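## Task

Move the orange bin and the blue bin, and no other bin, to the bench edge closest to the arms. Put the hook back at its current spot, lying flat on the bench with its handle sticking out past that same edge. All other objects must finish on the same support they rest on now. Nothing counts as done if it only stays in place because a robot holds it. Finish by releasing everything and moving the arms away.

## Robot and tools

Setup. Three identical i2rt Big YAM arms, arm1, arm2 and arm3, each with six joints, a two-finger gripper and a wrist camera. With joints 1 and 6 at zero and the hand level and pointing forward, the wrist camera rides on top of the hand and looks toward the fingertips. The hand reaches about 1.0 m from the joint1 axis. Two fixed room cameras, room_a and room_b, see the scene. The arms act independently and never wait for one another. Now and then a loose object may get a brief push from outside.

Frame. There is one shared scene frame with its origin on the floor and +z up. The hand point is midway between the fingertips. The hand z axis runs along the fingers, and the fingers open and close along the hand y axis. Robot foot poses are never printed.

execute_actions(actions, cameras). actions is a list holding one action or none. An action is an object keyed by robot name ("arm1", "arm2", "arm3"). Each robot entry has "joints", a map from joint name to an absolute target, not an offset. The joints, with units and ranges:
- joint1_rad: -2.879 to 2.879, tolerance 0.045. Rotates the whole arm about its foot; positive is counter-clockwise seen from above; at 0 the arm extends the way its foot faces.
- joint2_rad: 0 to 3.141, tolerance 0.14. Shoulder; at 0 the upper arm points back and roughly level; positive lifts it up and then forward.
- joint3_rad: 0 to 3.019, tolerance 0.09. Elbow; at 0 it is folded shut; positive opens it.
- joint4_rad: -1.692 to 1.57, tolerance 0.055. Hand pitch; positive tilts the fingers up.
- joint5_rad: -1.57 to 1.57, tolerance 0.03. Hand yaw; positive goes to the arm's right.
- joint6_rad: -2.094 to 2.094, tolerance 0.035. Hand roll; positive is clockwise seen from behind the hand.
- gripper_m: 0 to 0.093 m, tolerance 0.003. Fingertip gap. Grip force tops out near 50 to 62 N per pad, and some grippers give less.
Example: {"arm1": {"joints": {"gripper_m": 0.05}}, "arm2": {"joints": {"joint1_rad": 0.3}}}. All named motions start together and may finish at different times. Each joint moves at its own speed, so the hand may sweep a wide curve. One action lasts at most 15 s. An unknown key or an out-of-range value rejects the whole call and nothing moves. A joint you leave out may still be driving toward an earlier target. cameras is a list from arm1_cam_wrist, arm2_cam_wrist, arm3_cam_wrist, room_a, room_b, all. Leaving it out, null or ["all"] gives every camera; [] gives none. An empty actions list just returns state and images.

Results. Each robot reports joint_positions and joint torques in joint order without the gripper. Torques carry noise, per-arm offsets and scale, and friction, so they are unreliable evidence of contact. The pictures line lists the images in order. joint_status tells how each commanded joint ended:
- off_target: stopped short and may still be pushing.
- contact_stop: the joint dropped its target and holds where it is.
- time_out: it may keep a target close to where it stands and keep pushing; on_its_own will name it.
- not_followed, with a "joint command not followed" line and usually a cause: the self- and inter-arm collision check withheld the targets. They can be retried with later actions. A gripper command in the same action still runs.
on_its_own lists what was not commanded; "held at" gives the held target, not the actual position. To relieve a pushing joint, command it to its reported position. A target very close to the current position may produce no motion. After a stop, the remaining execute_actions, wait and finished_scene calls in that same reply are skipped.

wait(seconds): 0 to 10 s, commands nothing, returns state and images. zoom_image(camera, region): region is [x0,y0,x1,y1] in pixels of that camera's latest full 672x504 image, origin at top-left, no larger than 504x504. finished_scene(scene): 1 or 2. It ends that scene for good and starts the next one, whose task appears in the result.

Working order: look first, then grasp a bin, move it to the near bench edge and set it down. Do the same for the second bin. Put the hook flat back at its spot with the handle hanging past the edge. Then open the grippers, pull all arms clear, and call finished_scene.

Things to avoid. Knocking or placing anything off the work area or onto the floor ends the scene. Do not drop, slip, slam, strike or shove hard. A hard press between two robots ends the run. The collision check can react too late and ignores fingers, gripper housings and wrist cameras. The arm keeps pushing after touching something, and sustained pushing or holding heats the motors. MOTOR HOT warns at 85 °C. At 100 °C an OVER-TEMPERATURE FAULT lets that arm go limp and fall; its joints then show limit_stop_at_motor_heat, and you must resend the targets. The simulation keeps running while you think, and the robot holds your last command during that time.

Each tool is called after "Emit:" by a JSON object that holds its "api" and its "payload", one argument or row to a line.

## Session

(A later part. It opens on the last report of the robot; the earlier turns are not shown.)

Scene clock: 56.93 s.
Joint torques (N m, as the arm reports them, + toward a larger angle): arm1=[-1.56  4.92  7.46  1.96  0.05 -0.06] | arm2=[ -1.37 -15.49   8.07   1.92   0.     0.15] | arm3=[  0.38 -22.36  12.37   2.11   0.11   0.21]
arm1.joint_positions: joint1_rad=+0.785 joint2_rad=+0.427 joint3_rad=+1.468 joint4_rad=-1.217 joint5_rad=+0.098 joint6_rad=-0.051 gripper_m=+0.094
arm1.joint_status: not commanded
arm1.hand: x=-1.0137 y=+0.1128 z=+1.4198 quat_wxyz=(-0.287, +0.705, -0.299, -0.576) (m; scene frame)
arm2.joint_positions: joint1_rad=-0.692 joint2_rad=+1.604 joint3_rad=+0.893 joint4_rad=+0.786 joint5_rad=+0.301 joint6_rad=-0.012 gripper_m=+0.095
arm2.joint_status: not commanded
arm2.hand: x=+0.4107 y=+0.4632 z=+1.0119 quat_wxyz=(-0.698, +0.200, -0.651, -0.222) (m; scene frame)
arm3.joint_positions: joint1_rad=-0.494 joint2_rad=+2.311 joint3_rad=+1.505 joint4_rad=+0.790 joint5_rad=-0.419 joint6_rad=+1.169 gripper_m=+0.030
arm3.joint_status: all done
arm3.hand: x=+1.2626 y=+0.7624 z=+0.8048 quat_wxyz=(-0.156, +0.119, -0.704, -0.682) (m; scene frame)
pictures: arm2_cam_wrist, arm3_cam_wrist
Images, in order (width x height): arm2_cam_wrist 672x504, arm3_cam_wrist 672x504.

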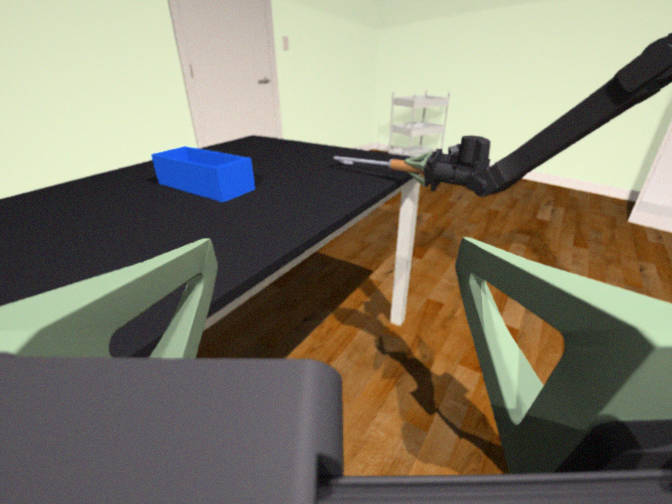

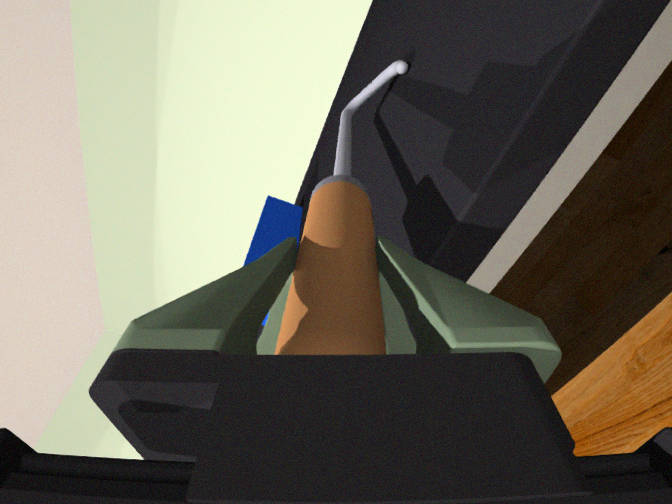

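Emit:
{"api": "execute_actions", "payload": {
  "actions": [
    {"arm3":{"joints":{"joint2_rad":2.02,"joint4_rad":0.58,"joint6_rad":1.8}}}
  ],
  "cameras": ["arm3_cam_wrist","arm2_cam_wrist"]
}}

Emit:
{"api": "execute_actions", "payload": {
  "actions": [
    {"arm3":{"joints":{"joint1_rad":0.02,"joint5_rad":0}}}
  ],
  "cameras": ["arm3_cam_wrist","arm2_cam_wrist","room_a"]
}}

Scene clock: 61.27 s.
Joint torques (N m, as the arm reports them, + toward a larger angle): arm1=[-1.57  4.91  7.46  1.95  0.05 -0.06] | arm2=[ -1.48 -15.29   7.98   1.96  -0.02   0.14] | arm3=[  0.45 -20.02  14.3    2.69   0.1    0.03]
arm1.joint_positions: joint1_rad=+0.785 joint2_rad=+0.427 joint3_rad=+1.468 joint4_rad=-1.217 joint5_rad=+0.098 joint6_rad=-0.051 gripper_m=+0.094
arm1.joint_status: not commanded
arm1.hand: x=-1.0137 y=+0.1128 z=+1.4198 quat_wxyz=(-0.287, +0.705, -0.299, -0.576) (m; scene frame)
arm2.joint_positions: joint1_rad=-0.692 joint2_rad=+1.604 joint3_rad=+0.893 joint4_rad=+0.786 joint5_rad=+0.301 joint6_rad=-0.012 gripper_m=+0.095
arm2.joint_status: not commanded
arm2.hand: x=+0.4107 y=+0.4632 z=+1.0119 quat_wxyz=(-0.698, +0.200, -0.651, -0.222) (m; scene frame)
arm3.joint_positions: joint1_rad=-0.495 joint2_rad=+2.031 joint3_rad=+1.505 joint4_rad=+0.557 joint5_rad=-0.420 joint6_rad=+1.782 gripper_m=+0.030
arm3.joint_status: all done
arm3.hand: x=+1.2589 y=+0.7536 z=+0.9747 quat_wxyz=(+0.052, -0.091, -0.693, -0.713) (m; scene frame)
pictures: arm2_cam_wrist, arm3_cam_wrist
Images, in order (width x height): arm2_cam_wrist 672x504, arm3_cam_wrist 672x504.

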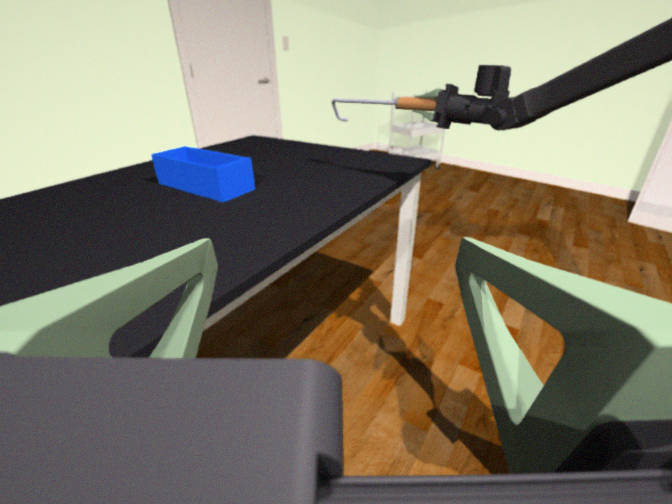

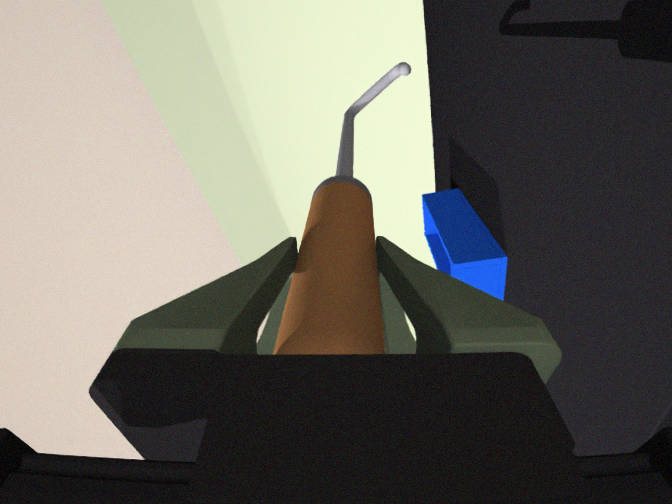

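Scene clock: 63.30 s.
Joint torques (N m, as the arm reports them, + toward a larger angle): arm1=[-1.54  4.91  7.47  1.96  0.05 -0.06] | arm2=[ -1.3  -15.37   8.02   1.85  -0.01   0.12] | arm3=[  0.88 -20.17  14.1    2.6    0.09   0.02]
arm1.joint_positions: joint1_rad=+0.785 joint2_rad=+0.427 joint3_rad=+1.468 joint4_rad=-1.217 joint5_rad=+0.098 joint6_rad=-0.051 gripper_m=+0.094
arm1.joint_status: not commanded
arm1.hand: x=-1.0137 y=+0.1128 z=+1.4198 quat_wxyz=(-0.287, +0.705, -0.299, -0.576) (m; scene frame)
arm2.joint_positions: joint1_rad=-0.692 joint2_rad=+1.604 joint3_rad=+0.893 joint4_rad=+0.786 joint5_rad=+0.301 joint6_rad=-0.012 gripper_m=+0.095
arm2.joint_status: not commanded
arm2.hand: x=+0.4107 y=+0.4632 z=+1.0119 quat_wxyz=(-0.698, +0.200, -0.651, -0.222) (m; scene frame)
arm3.joint_positions: joint1_rad=+0.016 joint2_rad=+2.032 joint3_rad=+1.505 joint4_rad=+0.556 joint5_rad=+0.001 joint6_rad=+1.784 gripper_m=+0.030
arm3.joint_status: all done
arm3.hand: x=+0.9203 y=+0.8273 z=+0.9754 quat_wxyz=(+0.089, -0.065, -0.696, -0.710) (m; scene frame)
pictures: arm2_cam_wrist, arm3_cam_wrist, room_a
Images, in order (width x height): arm2_cam_wrist 672x504, arm3_cam_wrist 672x504, room_a 672x504.

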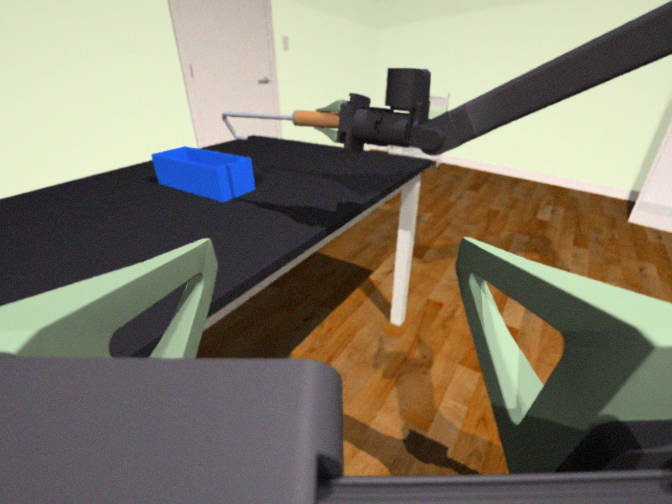

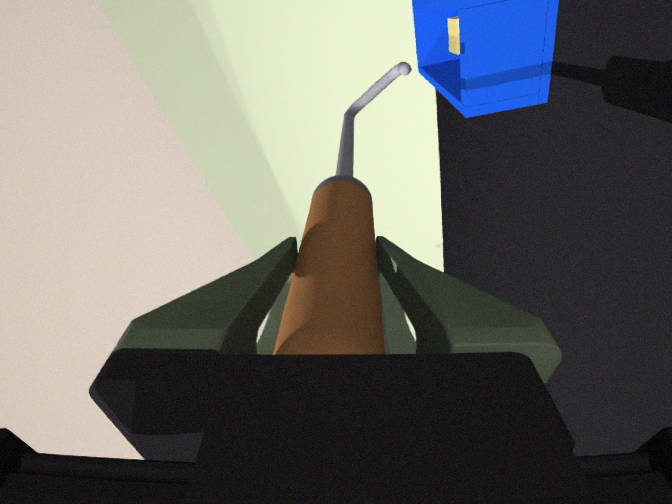

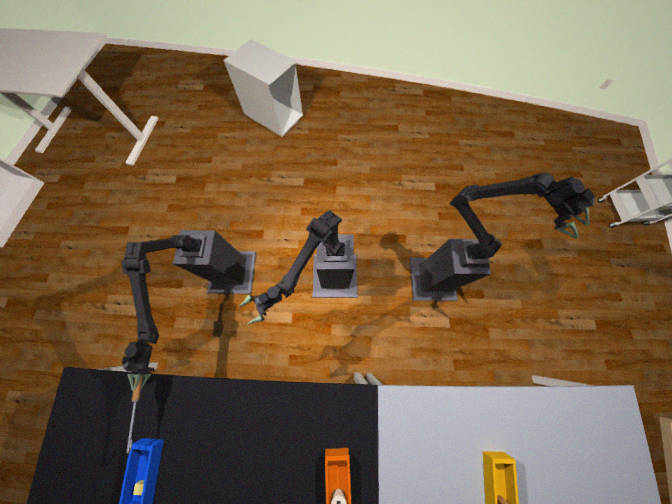

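Emit:
{"api": "execute_actions", "payload": {
  "actions": [
    {"arm3":{"joints":{"joint2_rad":2.25,"joint3_rad":1.88,"joint4_rad":0.43,"joint6_rad":1.95}}}
  ],
  "cameras": ["arm2_cam_wrist"]
}}

Emit:
{"api": "execute_actions", "payload": {
  "actions": [
    {"arm3":{"joints":{"joint2_rad":2.36,"joint4_rad":0.52}}}
  ],
  "cameras": ["arm3_cam_wrist","arm2_cam_wrist","room_a"]
}}

Scene clock: 67.67 s.
Joint torques (N m, as the arm reports them, + toward a larger angle): arm1=[-1.56  4.92  7.47  1.97  0.06 -0.06] | arm2=[ -1.22 -15.12   8.06   2.    -0.01   0.14] | arm3=[  1.16 -21.4   19.48   2.26   0.14   0.07]
arm1.joint_positions: joint1_rad=+0.785 joint2_rad=+0.427 joint3_rad=+1.468 joint4_rad=-1.217 joint5_rad=+0.098 joint6_rad=-0.051 gripper_m=+0.094
arm1.joint_status: not commanded
arm1.hand: x=-1.0137 y=+0.1128 z=+1.4198 quat_wxyz=(-0.287, +0.705, -0.299, -0.576) (m; scene frame)
arm2.joint_positions: joint1_rad=-0.692 joint2_rad=+1.604 joint3_rad=+0.893 joint4_rad=+0.786 joint5_rad=+0.301 joint6_rad=-0.012 gripper_m=+0.095
arm2.joint_status: not commanded
arm2.hand: x=+0.4107 y=+0.4632 z=+1.0119 quat_wxyz=(-0.698, +0.200, -0.651, -0.222) (m; scene frame)
arm3.joint_positions: joint1_rad=+0.018 joint2_rad=+2.247 joint3_rad=+1.797 joint4_rad=+0.418 joint5_rad=-0.001 joint6_rad=+1.930 gripper_m=+0.030
arm3.joint_status: all done
arm3.hand: x=+0.9160 y=+0.9013 z=+0.9302 quat_wxyz=(+0.138, -0.118, -0.710, -0.680) (m; scene frame)
pictures: arm2_cam_wrist
Images, in order (width x height): arm2_cam_wrist 672x504.

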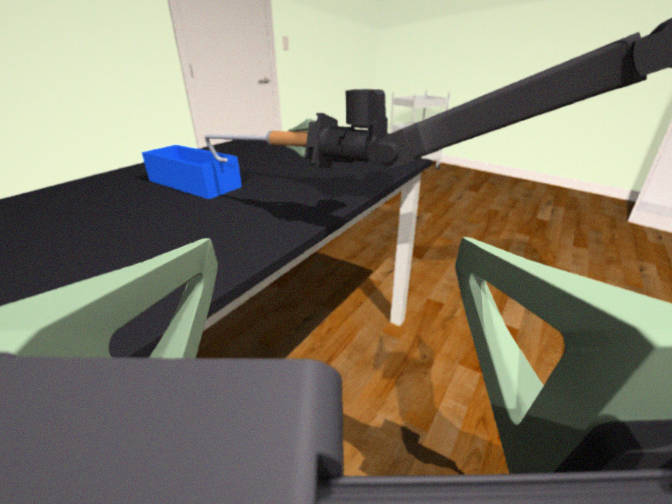

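Scene clock: 68.50 s.
Joint torques (N m, as the arm reports them, + toward a larger angle): arm1=[-1.56  4.92  7.47  1.96  0.05 -0.06] | arm2=[ -1.29 -15.31   8.04   1.99  -0.03   0.14] | arm3=[  1.1  -19.77  15.77   1.59   0.07   0.04]
arm1.joint_positions: joint1_rad=+0.785 joint2_rad=+0.427 joint3_rad=+1.468 joint4_rad=-1.217 joint5_rad=+0.098 joint6_rad=-0.051 gripper_m=+0.094
arm1.joint_status: not commanded
arm1.hand: x=-1.0137 y=+0.1128 z=+1.4198 quat_wxyz=(-0.287, +0.705, -0.299, -0.576) (m; scene frame)
arm2.joint_positions: joint1_rad=-0.692 joint2_rad=+1.604 joint3_rad=+0.893 joint4_rad=+0.786 joint5_rad=+0.301 joint6_rad=-0.012 gripper_m=+0.095
arm2.joint_status: not commanded
arm2.hand: x=+0.4107 y=+0.4632 z=+1.0119 quat_wxyz=(-0.698, +0.200, -0.651, -0.222) (m; scene frame)
arm3.joint_positions: joint1_rad=+0.018 joint2_rad=+2.326 joint3_rad=+1.832 joint4_rad=+0.527 joint5_rad=+0.002 joint6_rad=+1.931 gripper_m=+0.030
arm3.joint_status: all done
arm3.hand: x=+0.9160 y=+0.9126 z=+0.9065 quat_wxyz=(+0.141, -0.115, -0.688, -0.702) (m; scene frame)
pictures: arm2_cam_wrist, arm3_cam_wrist, room_a
Images, in order (width x height): arm2_cam_wrist 672x504, arm3_cam_wrist 672x504, room_a 672x504.

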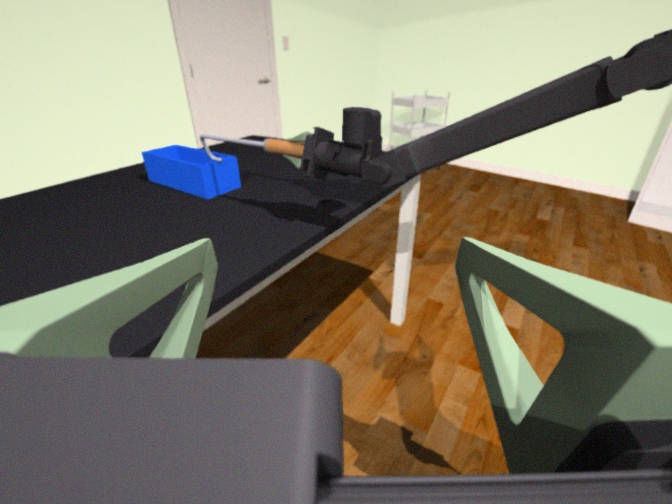

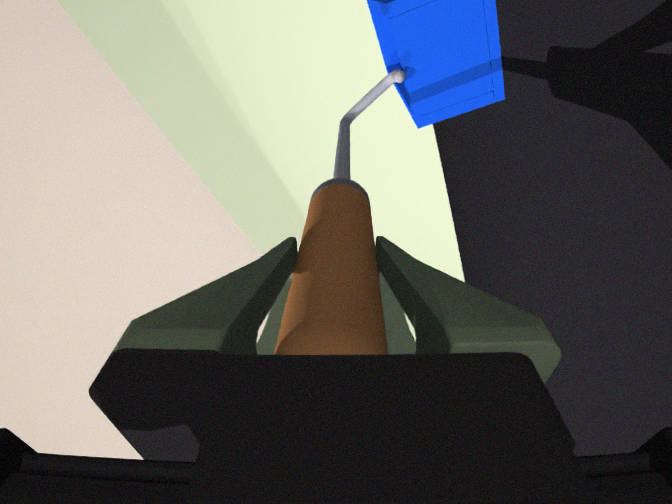

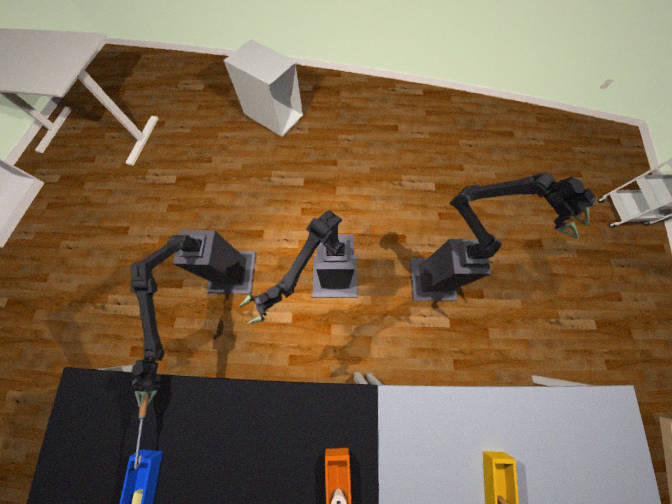

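Emit:
{"api": "execute_actions", "payload": {
  "actions": [
    {"arm3":{"joints":{"joint1_rad":0.0,"joint3_rad":2.08,"joint4_rad":0.42}}}
  ],
  "cameras": []
}}

Emit:
{"api": "execute_actions", "payload": {
  "actions": [
    {"arm3":{"joints":{"joint2_rad":2.47}}}
  ],
  "cameras": ["arm3_cam_wrist","arm2_cam_wrist"]
}}

Scene clock: 74.17 s.
Joint torques (N m, as the arm reports them, + toward a larger angle): arm1=[-1.59  4.92  7.47  1.96  0.05 -0.06] | arm2=[ -1.43 -15.35   8.05   1.96  -0.03   0.12] | arm3=[ -0.18 -24.25  20.98   2.52   0.11   0.04]
arm1.joint_positions: joint1_rad=+0.785 joint2_rad=+0.427 joint3_rad=+1.468 joint4_rad=-1.217 joint5_rad=+0.098 joint6_rad=-0.051 gripper_m=+0.094
arm1.joint_status: not commanded
arm1.hand: x=-1.0137 y=+0.1128 z=+1.4198 quat_wxyz=(-0.287, +0.705, -0.299, -0.576) (m; scene frame)
arm2.joint_positions: joint1_rad=-0.692 joint2_rad=+1.604 joint3_rad=+0.893 joint4_rad=+0.786 joint5_rad=+0.301 joint6_rad=-0.012 gripper_m=+0.095
arm2.joint_status: not commanded
arm2.hand: x=+0.4107 y=+0.4632 z=+1.0119 quat_wxyz=(-0.698, +0.200, -0.651, -0.222) (m; scene frame)
arm3.joint_positions: joint1_rad=+0.008 joint2_rad=+2.365 joint3_rad=+1.986 joint4_rad=+0.397 joint5_rad=+0.000 joint6_rad=+1.933 gripper_m=+0.030
arm3.joint_status: joint3_rad time_out (moved +0.154 of +0.248); the others done
arm3.on_its_own: joint3_rad reads +1.986 and still pushes toward +2.080 since a time_out
arm3.hand: x=+0.9241 y=+0.9403 z=+0.9304 quat_wxyz=(+0.138, -0.120, -0.693, -0.698) (m; scene frame)
pictures: none
No camera images: the call's "cameras" was empty. Leave "cameras" out to get every camera's image.

not run: a stop came earlier in this reply.

Emit:
{"api": "execute_actions", "payload": {
  "actions": [
    {"arm3":{"joints":{"joint2_rad":2.43}}}
  ],
  "cameras": ["arm3_cam_wrist","arm2_cam_wrist"]
}}

Scene clock: 76.33 s.
Joint torques (N m, as the arm reports them, + toward a larger angle): arm1=[-1.56  4.91  7.47  1.97  0.06 -0.06] | arm2=[ -1.35 -15.74   8.     1.9   -0.03   0.13] | arm3=[  0.91 -25.18  18.31   2.66   0.14  -0.01]
arm1.joint_positions: joint1_rad=+0.785 joint2_rad=+0.427 joint3_rad=+1.468 joint4_rad=-1.217 joint5_rad=+0.098 joint6_rad=-0.051 gripper_m=+0.094
arm1.joint_status: not commanded
arm1.hand: x=-1.0137 y=+0.1128 z=+1.4198 quat_wxyz=(-0.287, +0.705, -0.299, -0.576) (m; scene frame)
arm2.joint_positions: joint1_rad=-0.692 joint2_rad=+1.604 joint3_rad=+0.893 joint4_rad=+0.786 joint5_rad=+0.301 joint6_rad=-0.012 gripper_m=+0.095
arm2.joint_status: not commanded
arm2.hand: x=+0.4107 y=+0.4632 z=+1.0119 quat_wxyz=(-0.698, +0.200, -0.651, -0.222) (m; scene frame)
arm3.joint_positions: joint1_rad=+0.006 joint2_rad=+2.449 joint3_rad=+2.010 joint4_rad=+0.397 joint5_rad=+0.000 joint6_rad=+1.935 gripper_m=+0.030
arm3.joint_status: all done
arm3.hand: x=+0.9254 y=+0.9477 z=+0.8670 quat_wxyz=(+0.134, -0.125, -0.713, -0.677) (m; scene frame)
pictures: arm2_cam_wrist, arm3_cam_wrist
Images, in order (width x height): arm2_cam_wrist 672x504, arm3_cam_wrist 672x504.

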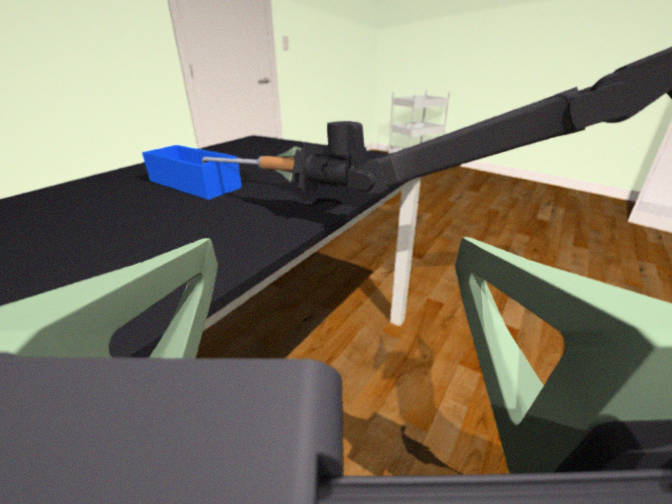

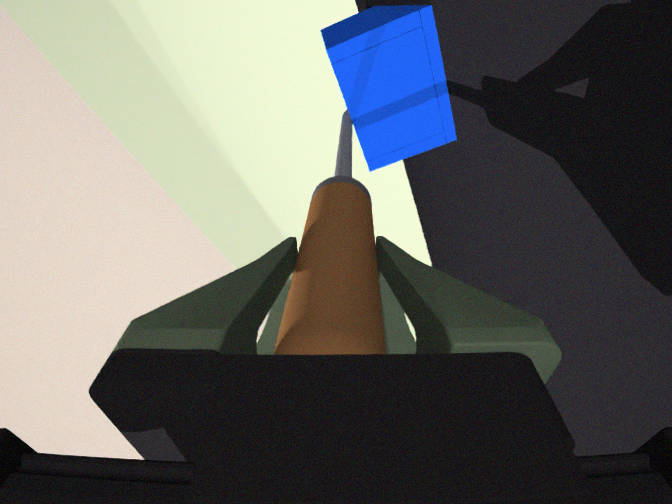

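Emit:
{"api": "execute_actions", "payload": {
  "actions": [
    {"arm3":{"joints":{"joint2_rad":2.25,"joint3_rad":1.66,"joint4_rad":0.61}}}
  ],
  "cameras": ["arm2_cam_wrist"]
}}

Emit:
{"api": "execute_actions", "payload": {
  "actions": [
    {"arm3":{"joints":{"joint2_rad":2.055,"joint3_rad":1.28,"joint4_rad":0.79}}}
  ],
  "cameras": ["arm2_cam_wrist"]
}}

Emit:
{"api": "execute_actions", "payload": {
  "actions": [
    {"arm3":{"joints":{"joint2_rad":1.88,"joint3_rad":0.955,"joint4_rad":0.94}}}
  ],
  "cameras": ["arm2_cam_wrist","room_a"]
}}

Scene clock: 81.90 s.
Joint torques (N m, as the arm reports them, + toward a larger angle): arm1=[-1.59  4.91  7.47  1.96  0.05 -0.06] | arm2=[ -1.4  -15.55   8.1    1.93  -0.01   0.13] | arm3=[  0.56 -22.9   10.74   2.88   0.14  -0.01]
arm1.joint_positions: joint1_rad=+0.785 joint2_rad=+0.427 joint3_rad=+1.468 joint4_rad=-1.217 joint5_rad=+0.098 joint6_rad=-0.051 gripper_m=+0.094
arm1.joint_status: not commanded
arm1.hand: x=-1.0137 y=+0.1128 z=+1.4198 quat_wxyz=(-0.287, +0.705, -0.299, -0.576) (m; scene frame)
arm2.joint_positions: joint1_rad=-0.692 joint2_rad=+1.604 joint3_rad=+0.893 joint4_rad=+0.786 joint5_rad=+0.301 joint6_rad=-0.012 gripper_m=+0.095
arm2.joint_status: not commanded
arm2.hand: x=+0.4107 y=+0.4632 z=+1.0119 quat_wxyz=(-0.698, +0.200, -0.651, -0.222) (m; scene frame)
arm3.joint_positions: joint1_rad=+0.005 joint2_rad=+2.275 joint3_rad=+1.654 joint4_rad=+0.581 joint5_rad=+0.000 joint6_rad=+1.938 gripper_m=+0.030
arm3.joint_status: all done
arm3.hand: x=+0.9284 y=+0.8750 z=+0.8639 quat_wxyz=(+0.135, -0.126, -0.712, -0.678) (m; scene frame)
pictures: arm2_cam_wrist
Images, in order (width x height): arm2_cam_wrist 672x504.

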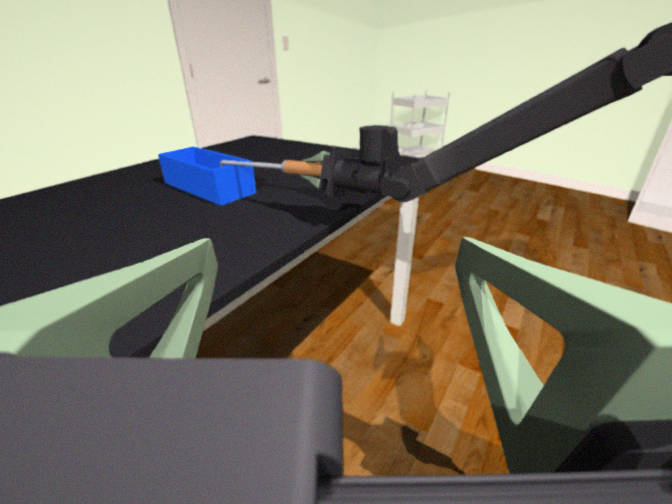

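Scene clock: 82.97 s.
Joint torques (N m, as the arm reports them, + toward a larger angle): arm1=[-1.56  4.92  7.48  1.96  0.06 -0.07] | arm2=[ -0.99 -15.7    8.05   1.91  -0.02   0.13] | arm3=[  0.69 -20.16   8.83   2.97   0.08  -0.04]
arm1.joint_positions: joint1_rad=+0.785 joint2_rad=+0.427 joint3_rad=+1.468 joint4_rad=-1.217 joint5_rad=+0.098 joint6_rad=-0.051 gripper_m=+0.094
arm1.joint_status: not commanded
arm1.hand: x=-1.0137 y=+0.1128 z=+1.4198 quat_wxyz=(-0.287, +0.705, -0.299, -0.576) (m; scene frame)
arm2.joint_positions: joint1_rad=-0.692 joint2_rad=+1.604 joint3_rad=+0.893 joint4_rad=+0.786 joint5_rad=+0.301 joint6_rad=-0.012 gripper_m=+0.095
arm2.joint_status: not commanded
arm2.hand: x=+0.4107 y=+0.4632 z=+1.0119 quat_wxyz=(-0.698, +0.200, -0.651, -0.222) (m; scene frame)
arm3.joint_positions: joint1_rad=+0.005 joint2_rad=+2.085 joint3_rad=+1.281 joint4_rad=+0.761 joint5_rad=+0.001 joint6_rad=+1.939 gripper_m=+0.030
arm3.joint_status: all done
arm3.hand: x=+0.9307 y=+0.7778 z=+0.8628 quat_wxyz=(+0.135, -0.127, -0.713, -0.677) (m; scene frame)
pictures: arm2_cam_wrist
Images, in order (width x height): arm2_cam_wrist 672x504.

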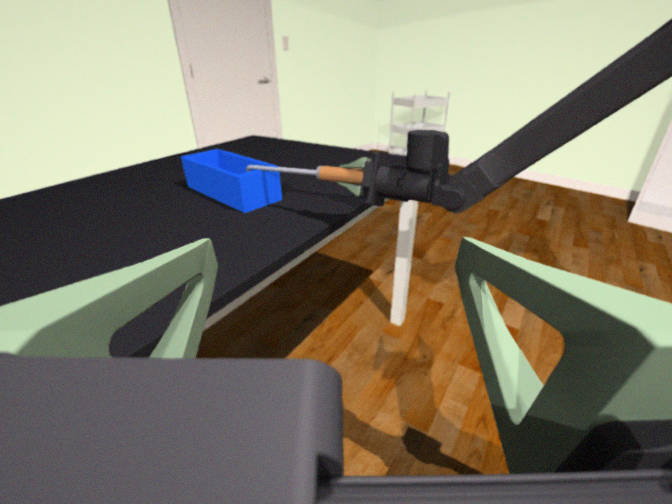

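Scene clock: 83.97 s.
Joint torques (N m, as the arm reports them, + toward a larger angle): arm1=[-1.57  4.92  7.47  1.97  0.05 -0.06] | arm2=[ -1.38 -15.43   8.     1.96   0.     0.14] | arm3=[  0.28 -16.86   7.84   3.06   0.09  -0.01]
arm1.joint_positions: joint1_rad=+0.785 joint2_rad=+0.427 joint3_rad=+1.468 joint4_rad=-1.217 joint5_rad=+0.098 joint6_rad=-0.051 gripper_m=+0.094
arm1.joint_status: not commanded
arm1.hand: x=-1.0137 y=+0.1128 z=+1.4198 quat_wxyz=(-0.287, +0.705, -0.299, -0.576) (m; scene frame)
arm2.joint_positions: joint1_rad=-0.692 joint2_rad=+1.604 joint3_rad=+0.893 joint4_rad=+0.786 joint5_rad=+0.301 joint6_rad=-0.012 gripper_m=+0.095
arm2.joint_status: not commanded
arm2.hand: x=+0.4107 y=+0.4632 z=+1.0119 quat_wxyz=(-0.698, +0.200, -0.651, -0.222) (m; scene frame)
arm3.joint_positions: joint1_rad=+0.005 joint2_rad=+1.908 joint3_rad=+0.954 joint4_rad=+0.907 joint5_rad=+0.001 joint6_rad=+1.939 gripper_m=+0.030
arm3.joint_status: all done
arm3.hand: x=+0.9328 y=+0.6777 z=+0.8640 quat_wxyz=(+0.135, -0.127, -0.714, -0.675) (m; scene frame)
pictures: arm2_cam_wrist, room_a
Images, in order (width x height): arm2_cam_wrist 672x504, room_a 672x504.

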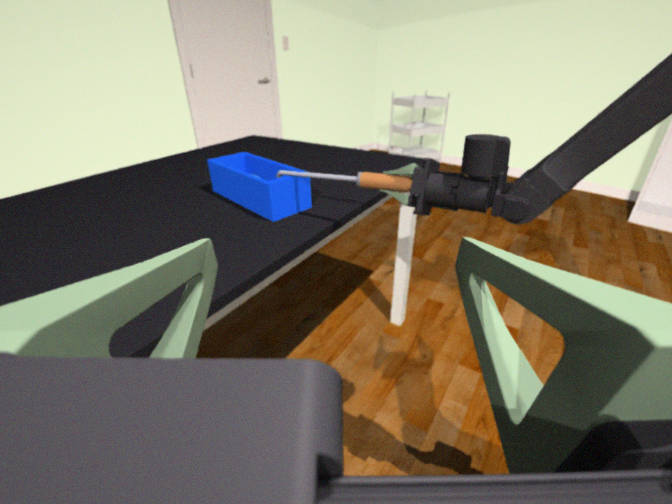

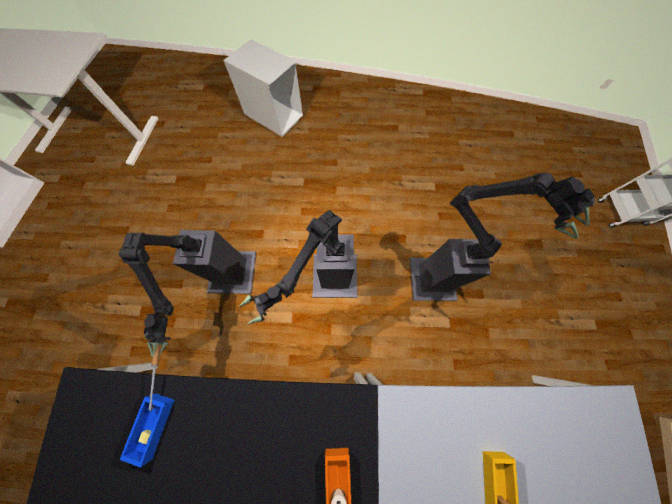

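Emit:
{"api": "execute_actions", "payload": {
  "actions": [
    {"arm3":{"joints":{"joint2_rad":1.67,"joint3_rad":0.61,"joint4_rad":1.08}},"arm2":{"joints":{"joint1_rad":-0.3,"joint2_rad":1.3,"joint3_rad":0.7,"joint4_rad":0.6,"joint5_rad":0.5}}}
  ],
  "cameras": ["arm2_cam_wrist","room_a","arm3_cam_wrist"]
}}

Scene clock: 87.37 s.
Joint torques (N m, as the arm reports them, + toward a larger angle): arm1=[-1.55  4.93  7.47  1.96  0.05 -0.06] | arm2=[-1.17 -9.46  7.56  1.22  0.19  0.13] | arm3=[  0.26 -12.45   7.86   3.25   0.09  -0.05]
arm1.joint_positions: joint1_rad=+0.785 joint2_rad=+0.427 joint3_rad=+1.468 joint4_rad=-1.217 joint5_rad=+0.098 joint6_rad=-0.051 gripper_m=+0.094
arm1.joint_status: not commanded
arm1.hand: x=-1.0137 y=+0.1128 z=+1.4198 quat_wxyz=(-0.287, +0.705, -0.299, -0.576) (m; scene frame)
arm2.joint_positions: joint1_rad=-0.294 joint2_rad=+1.290 joint3_rad=+0.708 joint4_rad=+0.607 joint5_rad=+0.496 joint6_rad=-0.012 gripper_m=+0.095
arm2.joint_status: all done
arm2.hand: x=+0.2001 y=+0.4857 z=+1.0450 quat_wxyz=(-0.657, +0.276, -0.643, -0.281) (m; scene frame)
arm3.joint_positions: joint1_rad=+0.005 joint2_rad=+1.688 joint3_rad=+0.599 joint4_rad=+1.039 joint5_rad=+0.001 joint6_rad=+1.939 gripper_m=+0.030
arm3.joint_status: all done
arm3.hand: x=+0.9354 y=+0.5559 z=+0.8698 quat_wxyz=(+0.134, -0.127, -0.716, -0.674) (m; scene frame)
pictures: arm2_cam_wrist, arm3_cam_wrist, room_a
Images, in order (width x height): arm2_cam_wrist 672x504, arm3_cam_wrist 672x504, room_a 672x504.

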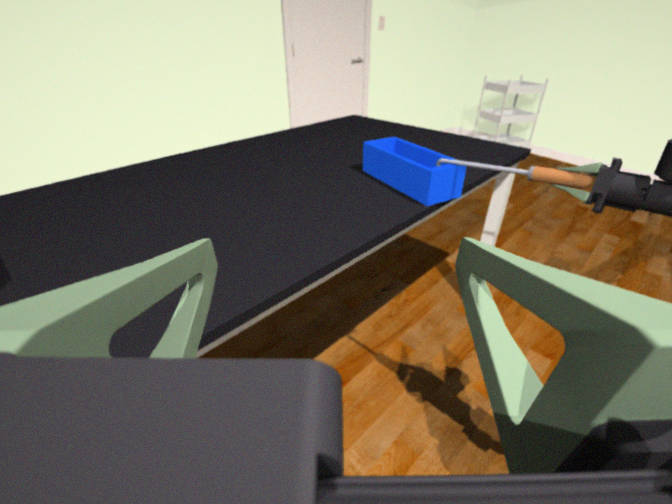

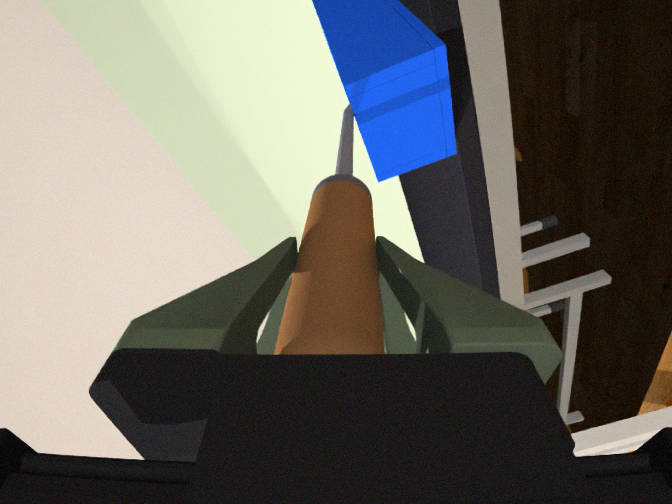

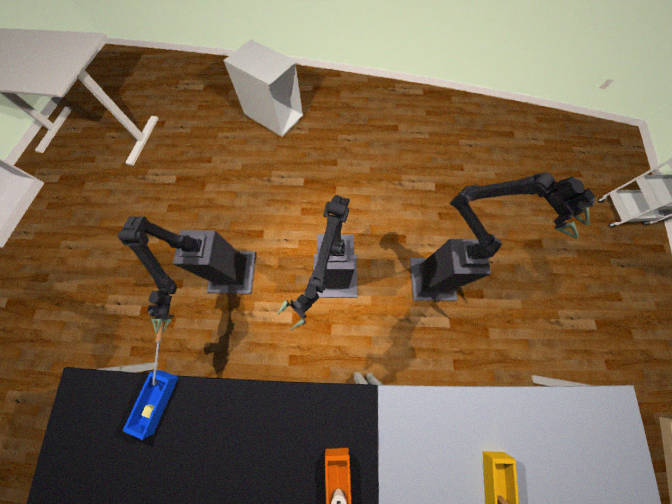

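Emit:
{"api": "execute_actions", "payload": {
  "actions": [
    {"arm3":{"joints":{"joint3_rad":0.8,"joint4_rad":1.15}},"arm2":{"joints":{"joint1_rad":0.1,"joint5_rad":0.9}}}
  ],
  "cameras": ["arm2_cam_wrist"]
}}

Emit:
{"api": "execute_actions", "payload": {
  "actions": [
    {"arm3":{"joints":{"joint1_rad":0.68,"joint2_rad":2.1,"joint3_rad":1.97,"joint4_rad":0.3,"joint5_rad":0.696,"joint6_rad":1.4}}}
  ],
  "cameras": ["arm2_cam_wrist"]
}}

Emit:
{"api": "execute_actions", "payload": {
  "actions": [
    {"arm3":{"joints":{"joint2_rad":2.47,"joint4_rad":0.6,"joint6_rad":1.2}}}
  ],
  "cameras": ["arm2_cam_wrist","arm3_cam_wrist"]
}}

Scene clock: 93.20 s.
Joint torques (N m, as the arm reports them, + toward a larger angle): arm1=[-1.56  4.92  7.47  1.96  0.05 -0.06] | arm2=[-0.81 -9.15  7.49  1.08  0.18  0.13] | arm3=[  1.23 -13.2   12.21   2.98   0.09  -0.05]
arm1.joint_positions: joint1_rad=+0.785 joint2_rad=+0.427 joint3_rad=+1.468 joint4_rad=-1.217 joint5_rad=+0.098 joint6_rad=-0.051 gripper_m=+0.094
arm1.joint_status: not commanded
arm1.hand: x=-1.0137 y=+0.1128 z=+1.4198 quat_wxyz=(-0.287, +0.705, -0.299, -0.576) (m; scene frame)
arm2.joint_positions: joint1_rad=+0.104 joint2_rad=+1.291 joint3_rad=+0.708 joint4_rad=+0.607 joint5_rad=+0.896 joint6_rad=-0.012 gripper_m=+0.095
arm2.joint_status: all done
arm2.hand: x=+0.0523 y=+0.4957 z=+1.0433 quat_wxyz=(-0.655, +0.274, -0.646, -0.282) (m; scene frame)
arm3.joint_positions: joint1_rad=+0.005 joint2_rad=+1.689 joint3_rad=+0.756 joint4_rad=+1.112 joint5_rad=+0.000 joint6_rad=+1.939 gripper_m=+0.030
arm3.joint_status: all done
arm3.hand: x=+0.9346 y=+0.6036 z=+0.9577 quat_wxyz=(+0.150, -0.113, -0.633, -0.751) (m; scene frame)
pictures: arm2_cam_wrist
Images, in order (width x height): arm2_cam_wrist 672x504.

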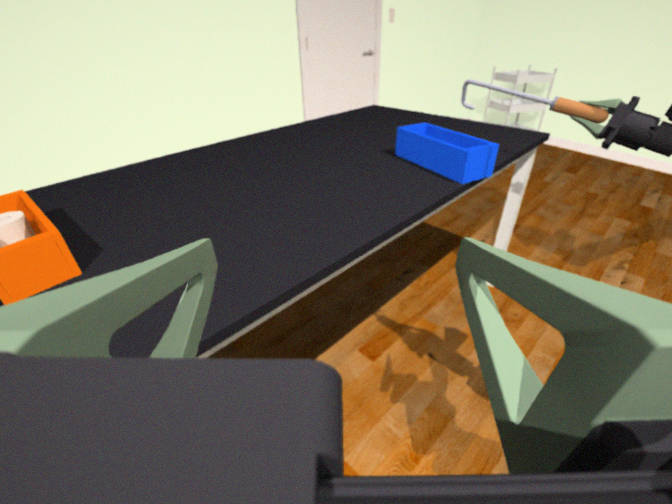

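Scene clock: 95.30 s.
Joint torques (N m, as the arm reports them, + toward a larger angle): arm1=[-1.58  4.93  7.47  1.96  0.05 -0.06] | arm2=[-0.71 -9.31  7.37  1.07  0.2   0.12] | arm3=[  1.7  -22.67  18.35   2.01  -0.02  -0.46]
arm1.joint_positions: joint1_rad=+0.785 joint2_rad=+0.427 joint3_rad=+1.468 joint4_rad=-1.217 joint5_rad=+0.098 joint6_rad=-0.051 gripper_m=+0.094
arm1.joint_status: not commanded
arm1.hand: x=-1.0137 y=+0.1128 z=+1.4198 quat_wxyz=(-0.287, +0.705, -0.299, -0.576) (m; scene frame)
arm2.joint_positions: joint1_rad=+0.104 joint2_rad=+1.291 joint3_rad=+0.708 joint4_rad=+0.607 joint5_rad=+0.896 joint6_rad=-0.012 gripper_m=+0.095
arm2.joint_status: not commanded
arm2.hand: x=+0.0523 y=+0.4957 z=+1.0433 quat_wxyz=(-0.655, +0.274, -0.646, -0.282) (m; scene frame)
arm3.joint_positions: joint1_rad=+0.672 joint2_rad=+2.123 joint3_rad=+1.902 joint4_rad=+0.284 joint5_rad=+0.699 joint6_rad=+1.429 gripper_m=+0.030
arm3.joint_status: all done
arm3.hand: x=+0.4891 y=+0.7328 z=+1.0700 quat_wxyz=(-0.039, +0.029, -0.691, -0.721) (m; scene frame)
pictures: arm2_cam_wrist
Images, in order (width x height): arm2_cam_wrist 672x504.

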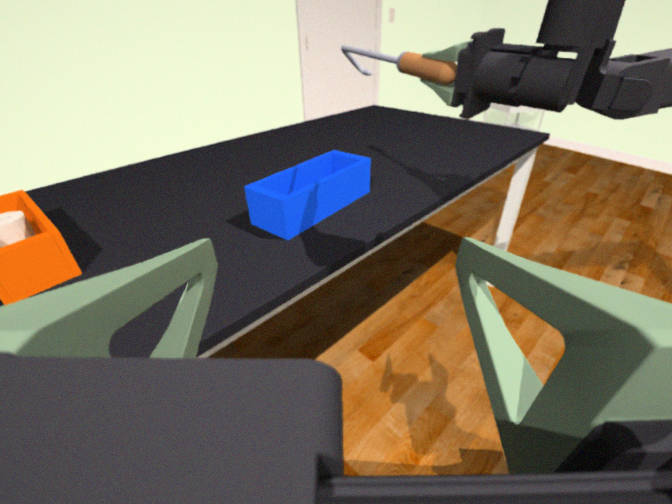

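Scene clock: 96.57 s.
Joint torques (N m, as the arm reports them, + toward a larger angle): arm1=[-1.56  4.93  7.47  1.95  0.06 -0.06] | arm2=[-0.9  -9.26  7.45  1.02  0.17  0.12] | arm3=[  1.04 -25.15  14.53   1.6    0.16  -0.13]
arm1.joint_positions: joint1_rad=+0.785 joint2_rad=+0.427 joint3_rad=+1.468 joint4_rad=-1.217 joint5_rad=+0.098 joint6_rad=-0.051 gripper_m=+0.094
arm1.joint_status: not commanded
arm1.hand: x=-1.0137 y=+0.1128 z=+1.4198 quat_wxyz=(-0.287, +0.705, -0.299, -0.576) (m; scene frame)
arm2.joint_positions: joint1_rad=+0.104 joint2_rad=+1.291 joint3_rad=+0.708 joint4_rad=+0.607 joint5_rad=+0.896 joint6_rad=-0.012 gripper_m=+0.095
arm2.joint_status: not commanded
arm2.hand: x=+0.0523 y=+0.4957 z=+1.0433 quat_wxyz=(-0.655, +0.274, -0.646, -0.282) (m; scene frame)
arm3.joint_positions: joint1_rad=+0.678 joint2_rad=+2.500 joint3_rad=+1.928 joint4_rad=+0.594 joint5_rad=+0.693 joint6_rad=+1.201 gripper_m=+0.030
arm3.joint_status: all done
arm3.hand: x=+0.4597 y=+0.7567 z=+0.8238 quat_wxyz=(-0.124, +0.123, -0.692, -0.700) (m; scene frame)
pictures: arm2_cam_wrist, arm3_cam_wrist
Images, in order (width x height): arm2_cam_wrist 672x504, arm3_cam_wrist 672x504.

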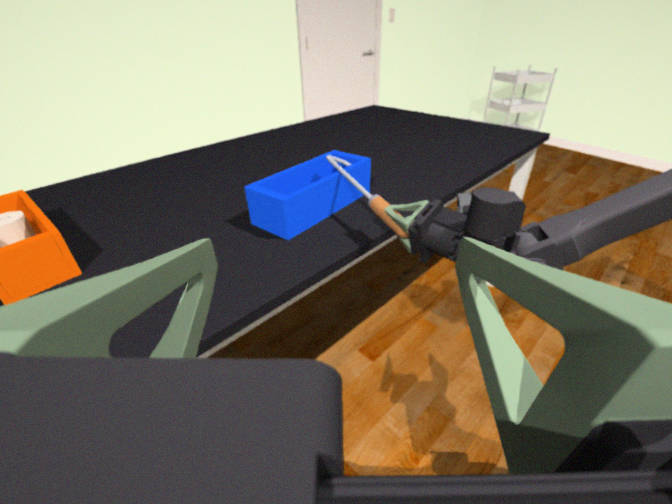

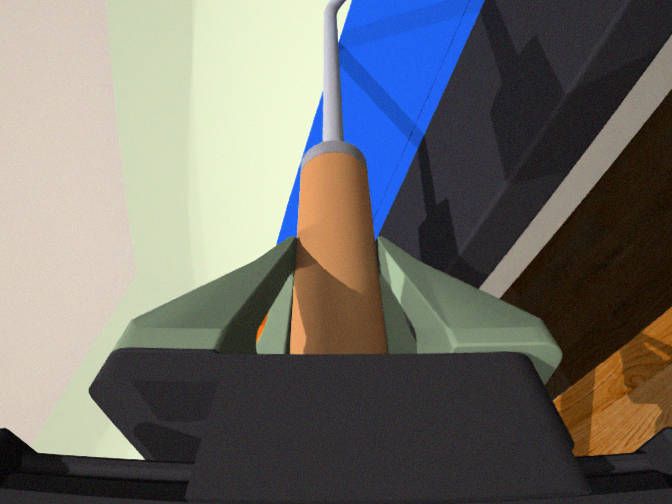

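Elbow lag swept the bin. Lift slightly and look.

Emit:
{"api": "execute_actions", "payload": {
  "actions": [
    {"arm3":{"joints":{"joint2_rad":2.38,"joint4_rad":0.5,"joint6_rad":1.7}}}
  ],
  "cameras": ["arm2_cam_wrist","arm3_cam_wrist","room_a"]
}}

Emit:
{"api": "zoom_image", "payload": {
  "camera": "room_a",
  "region": [120,320,400,504]
}}

Scene clock: 100.33 s.
Joint torques (N m, as the arm reports them, + toward a larger angle): arm1=[-1.57  4.91  7.47  1.96  0.05 -0.06] | arm2=[-0.77 -9.33  7.4   1.04  0.18  0.15] | arm3=[  1.28 -26.34  14.97   2.08   0.12  -0.14]
arm1.joint_positions: joint1_rad=+0.785 joint2_rad=+0.427 joint3_rad=+1.468 joint4_rad=-1.217 joint5_rad=+0.098 joint6_rad=-0.051 gripper_m=+0.094
arm1.joint_status: not commanded
arm1.hand: x=-1.0137 y=+0.1128 z=+1.4198 quat_wxyz=(-0.287, +0.705, -0.299, -0.576) (m; scene frame)
arm2.joint_positions: joint1_rad=+0.104 joint2_rad=+1.291 joint3_rad=+0.708 joint4_rad=+0.607 joint5_rad=+0.896 joint6_rad=-0.012 gripper_m=+0.095
arm2.joint_status: not commanded
arm2.hand: x=+0.0523 y=+0.4957 z=+1.0433 quat_wxyz=(-0.655, +0.274, -0.646, -0.282) (m; scene frame)
arm3.joint_positions: joint1_rad=+0.678 joint2_rad=+2.426 joint3_rad=+1.928 joint4_rad=+0.485 joint5_rad=+0.695 joint6_rad=+1.700 gripper_m=+0.030
arm3.joint_status: all done
arm3.hand: x=+0.4596 y=+0.7575 z=+0.8661 quat_wxyz=(+0.044, -0.045, -0.711, -0.700) (m; scene frame)
pictures: arm2_cam_wrist, arm3_cam_wrist, room_a
Images, in order (width x height): arm2_cam_wrist 672x504, arm3_cam_wrist 672x504, room_a 672x504.

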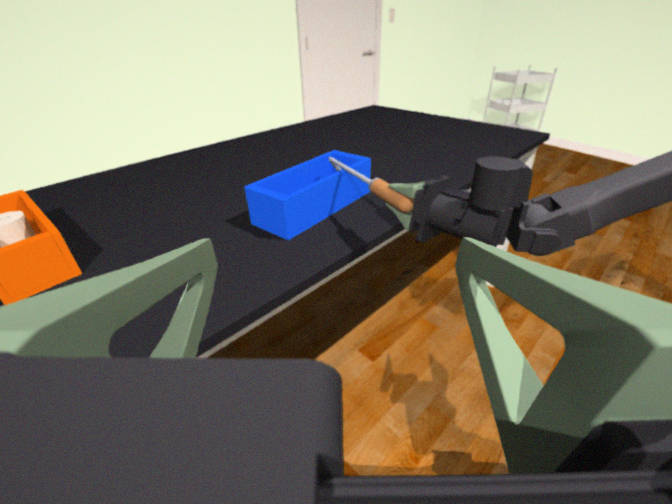

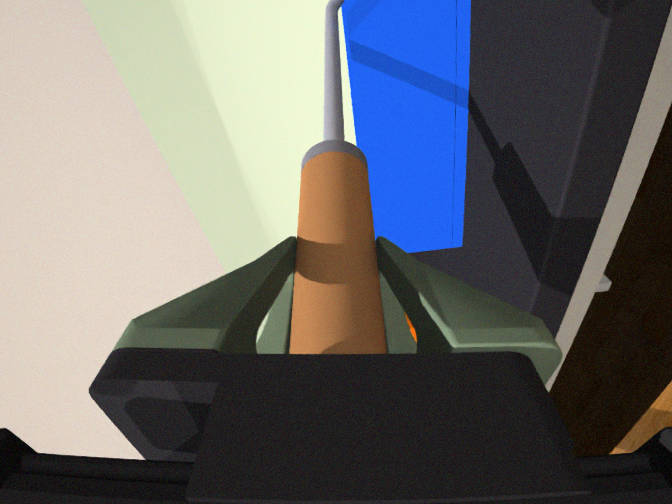

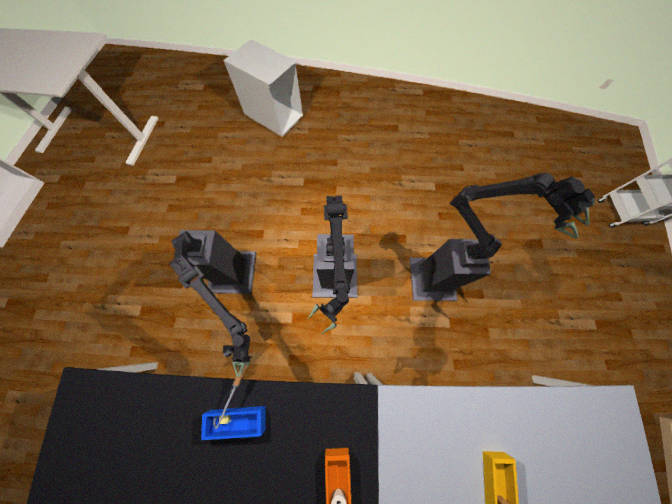

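Region (120, 320, 400, 504) of room_a's 672x504 image, scaled by 1.800, with more detail than that image has; it fills the top 331 rows of this view, and the rest is white.

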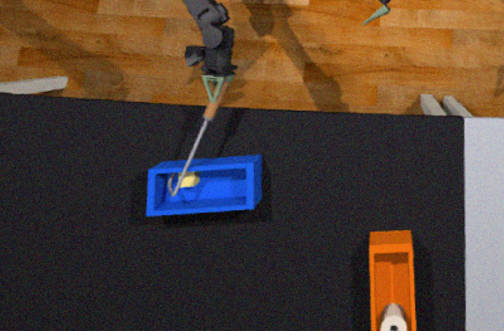

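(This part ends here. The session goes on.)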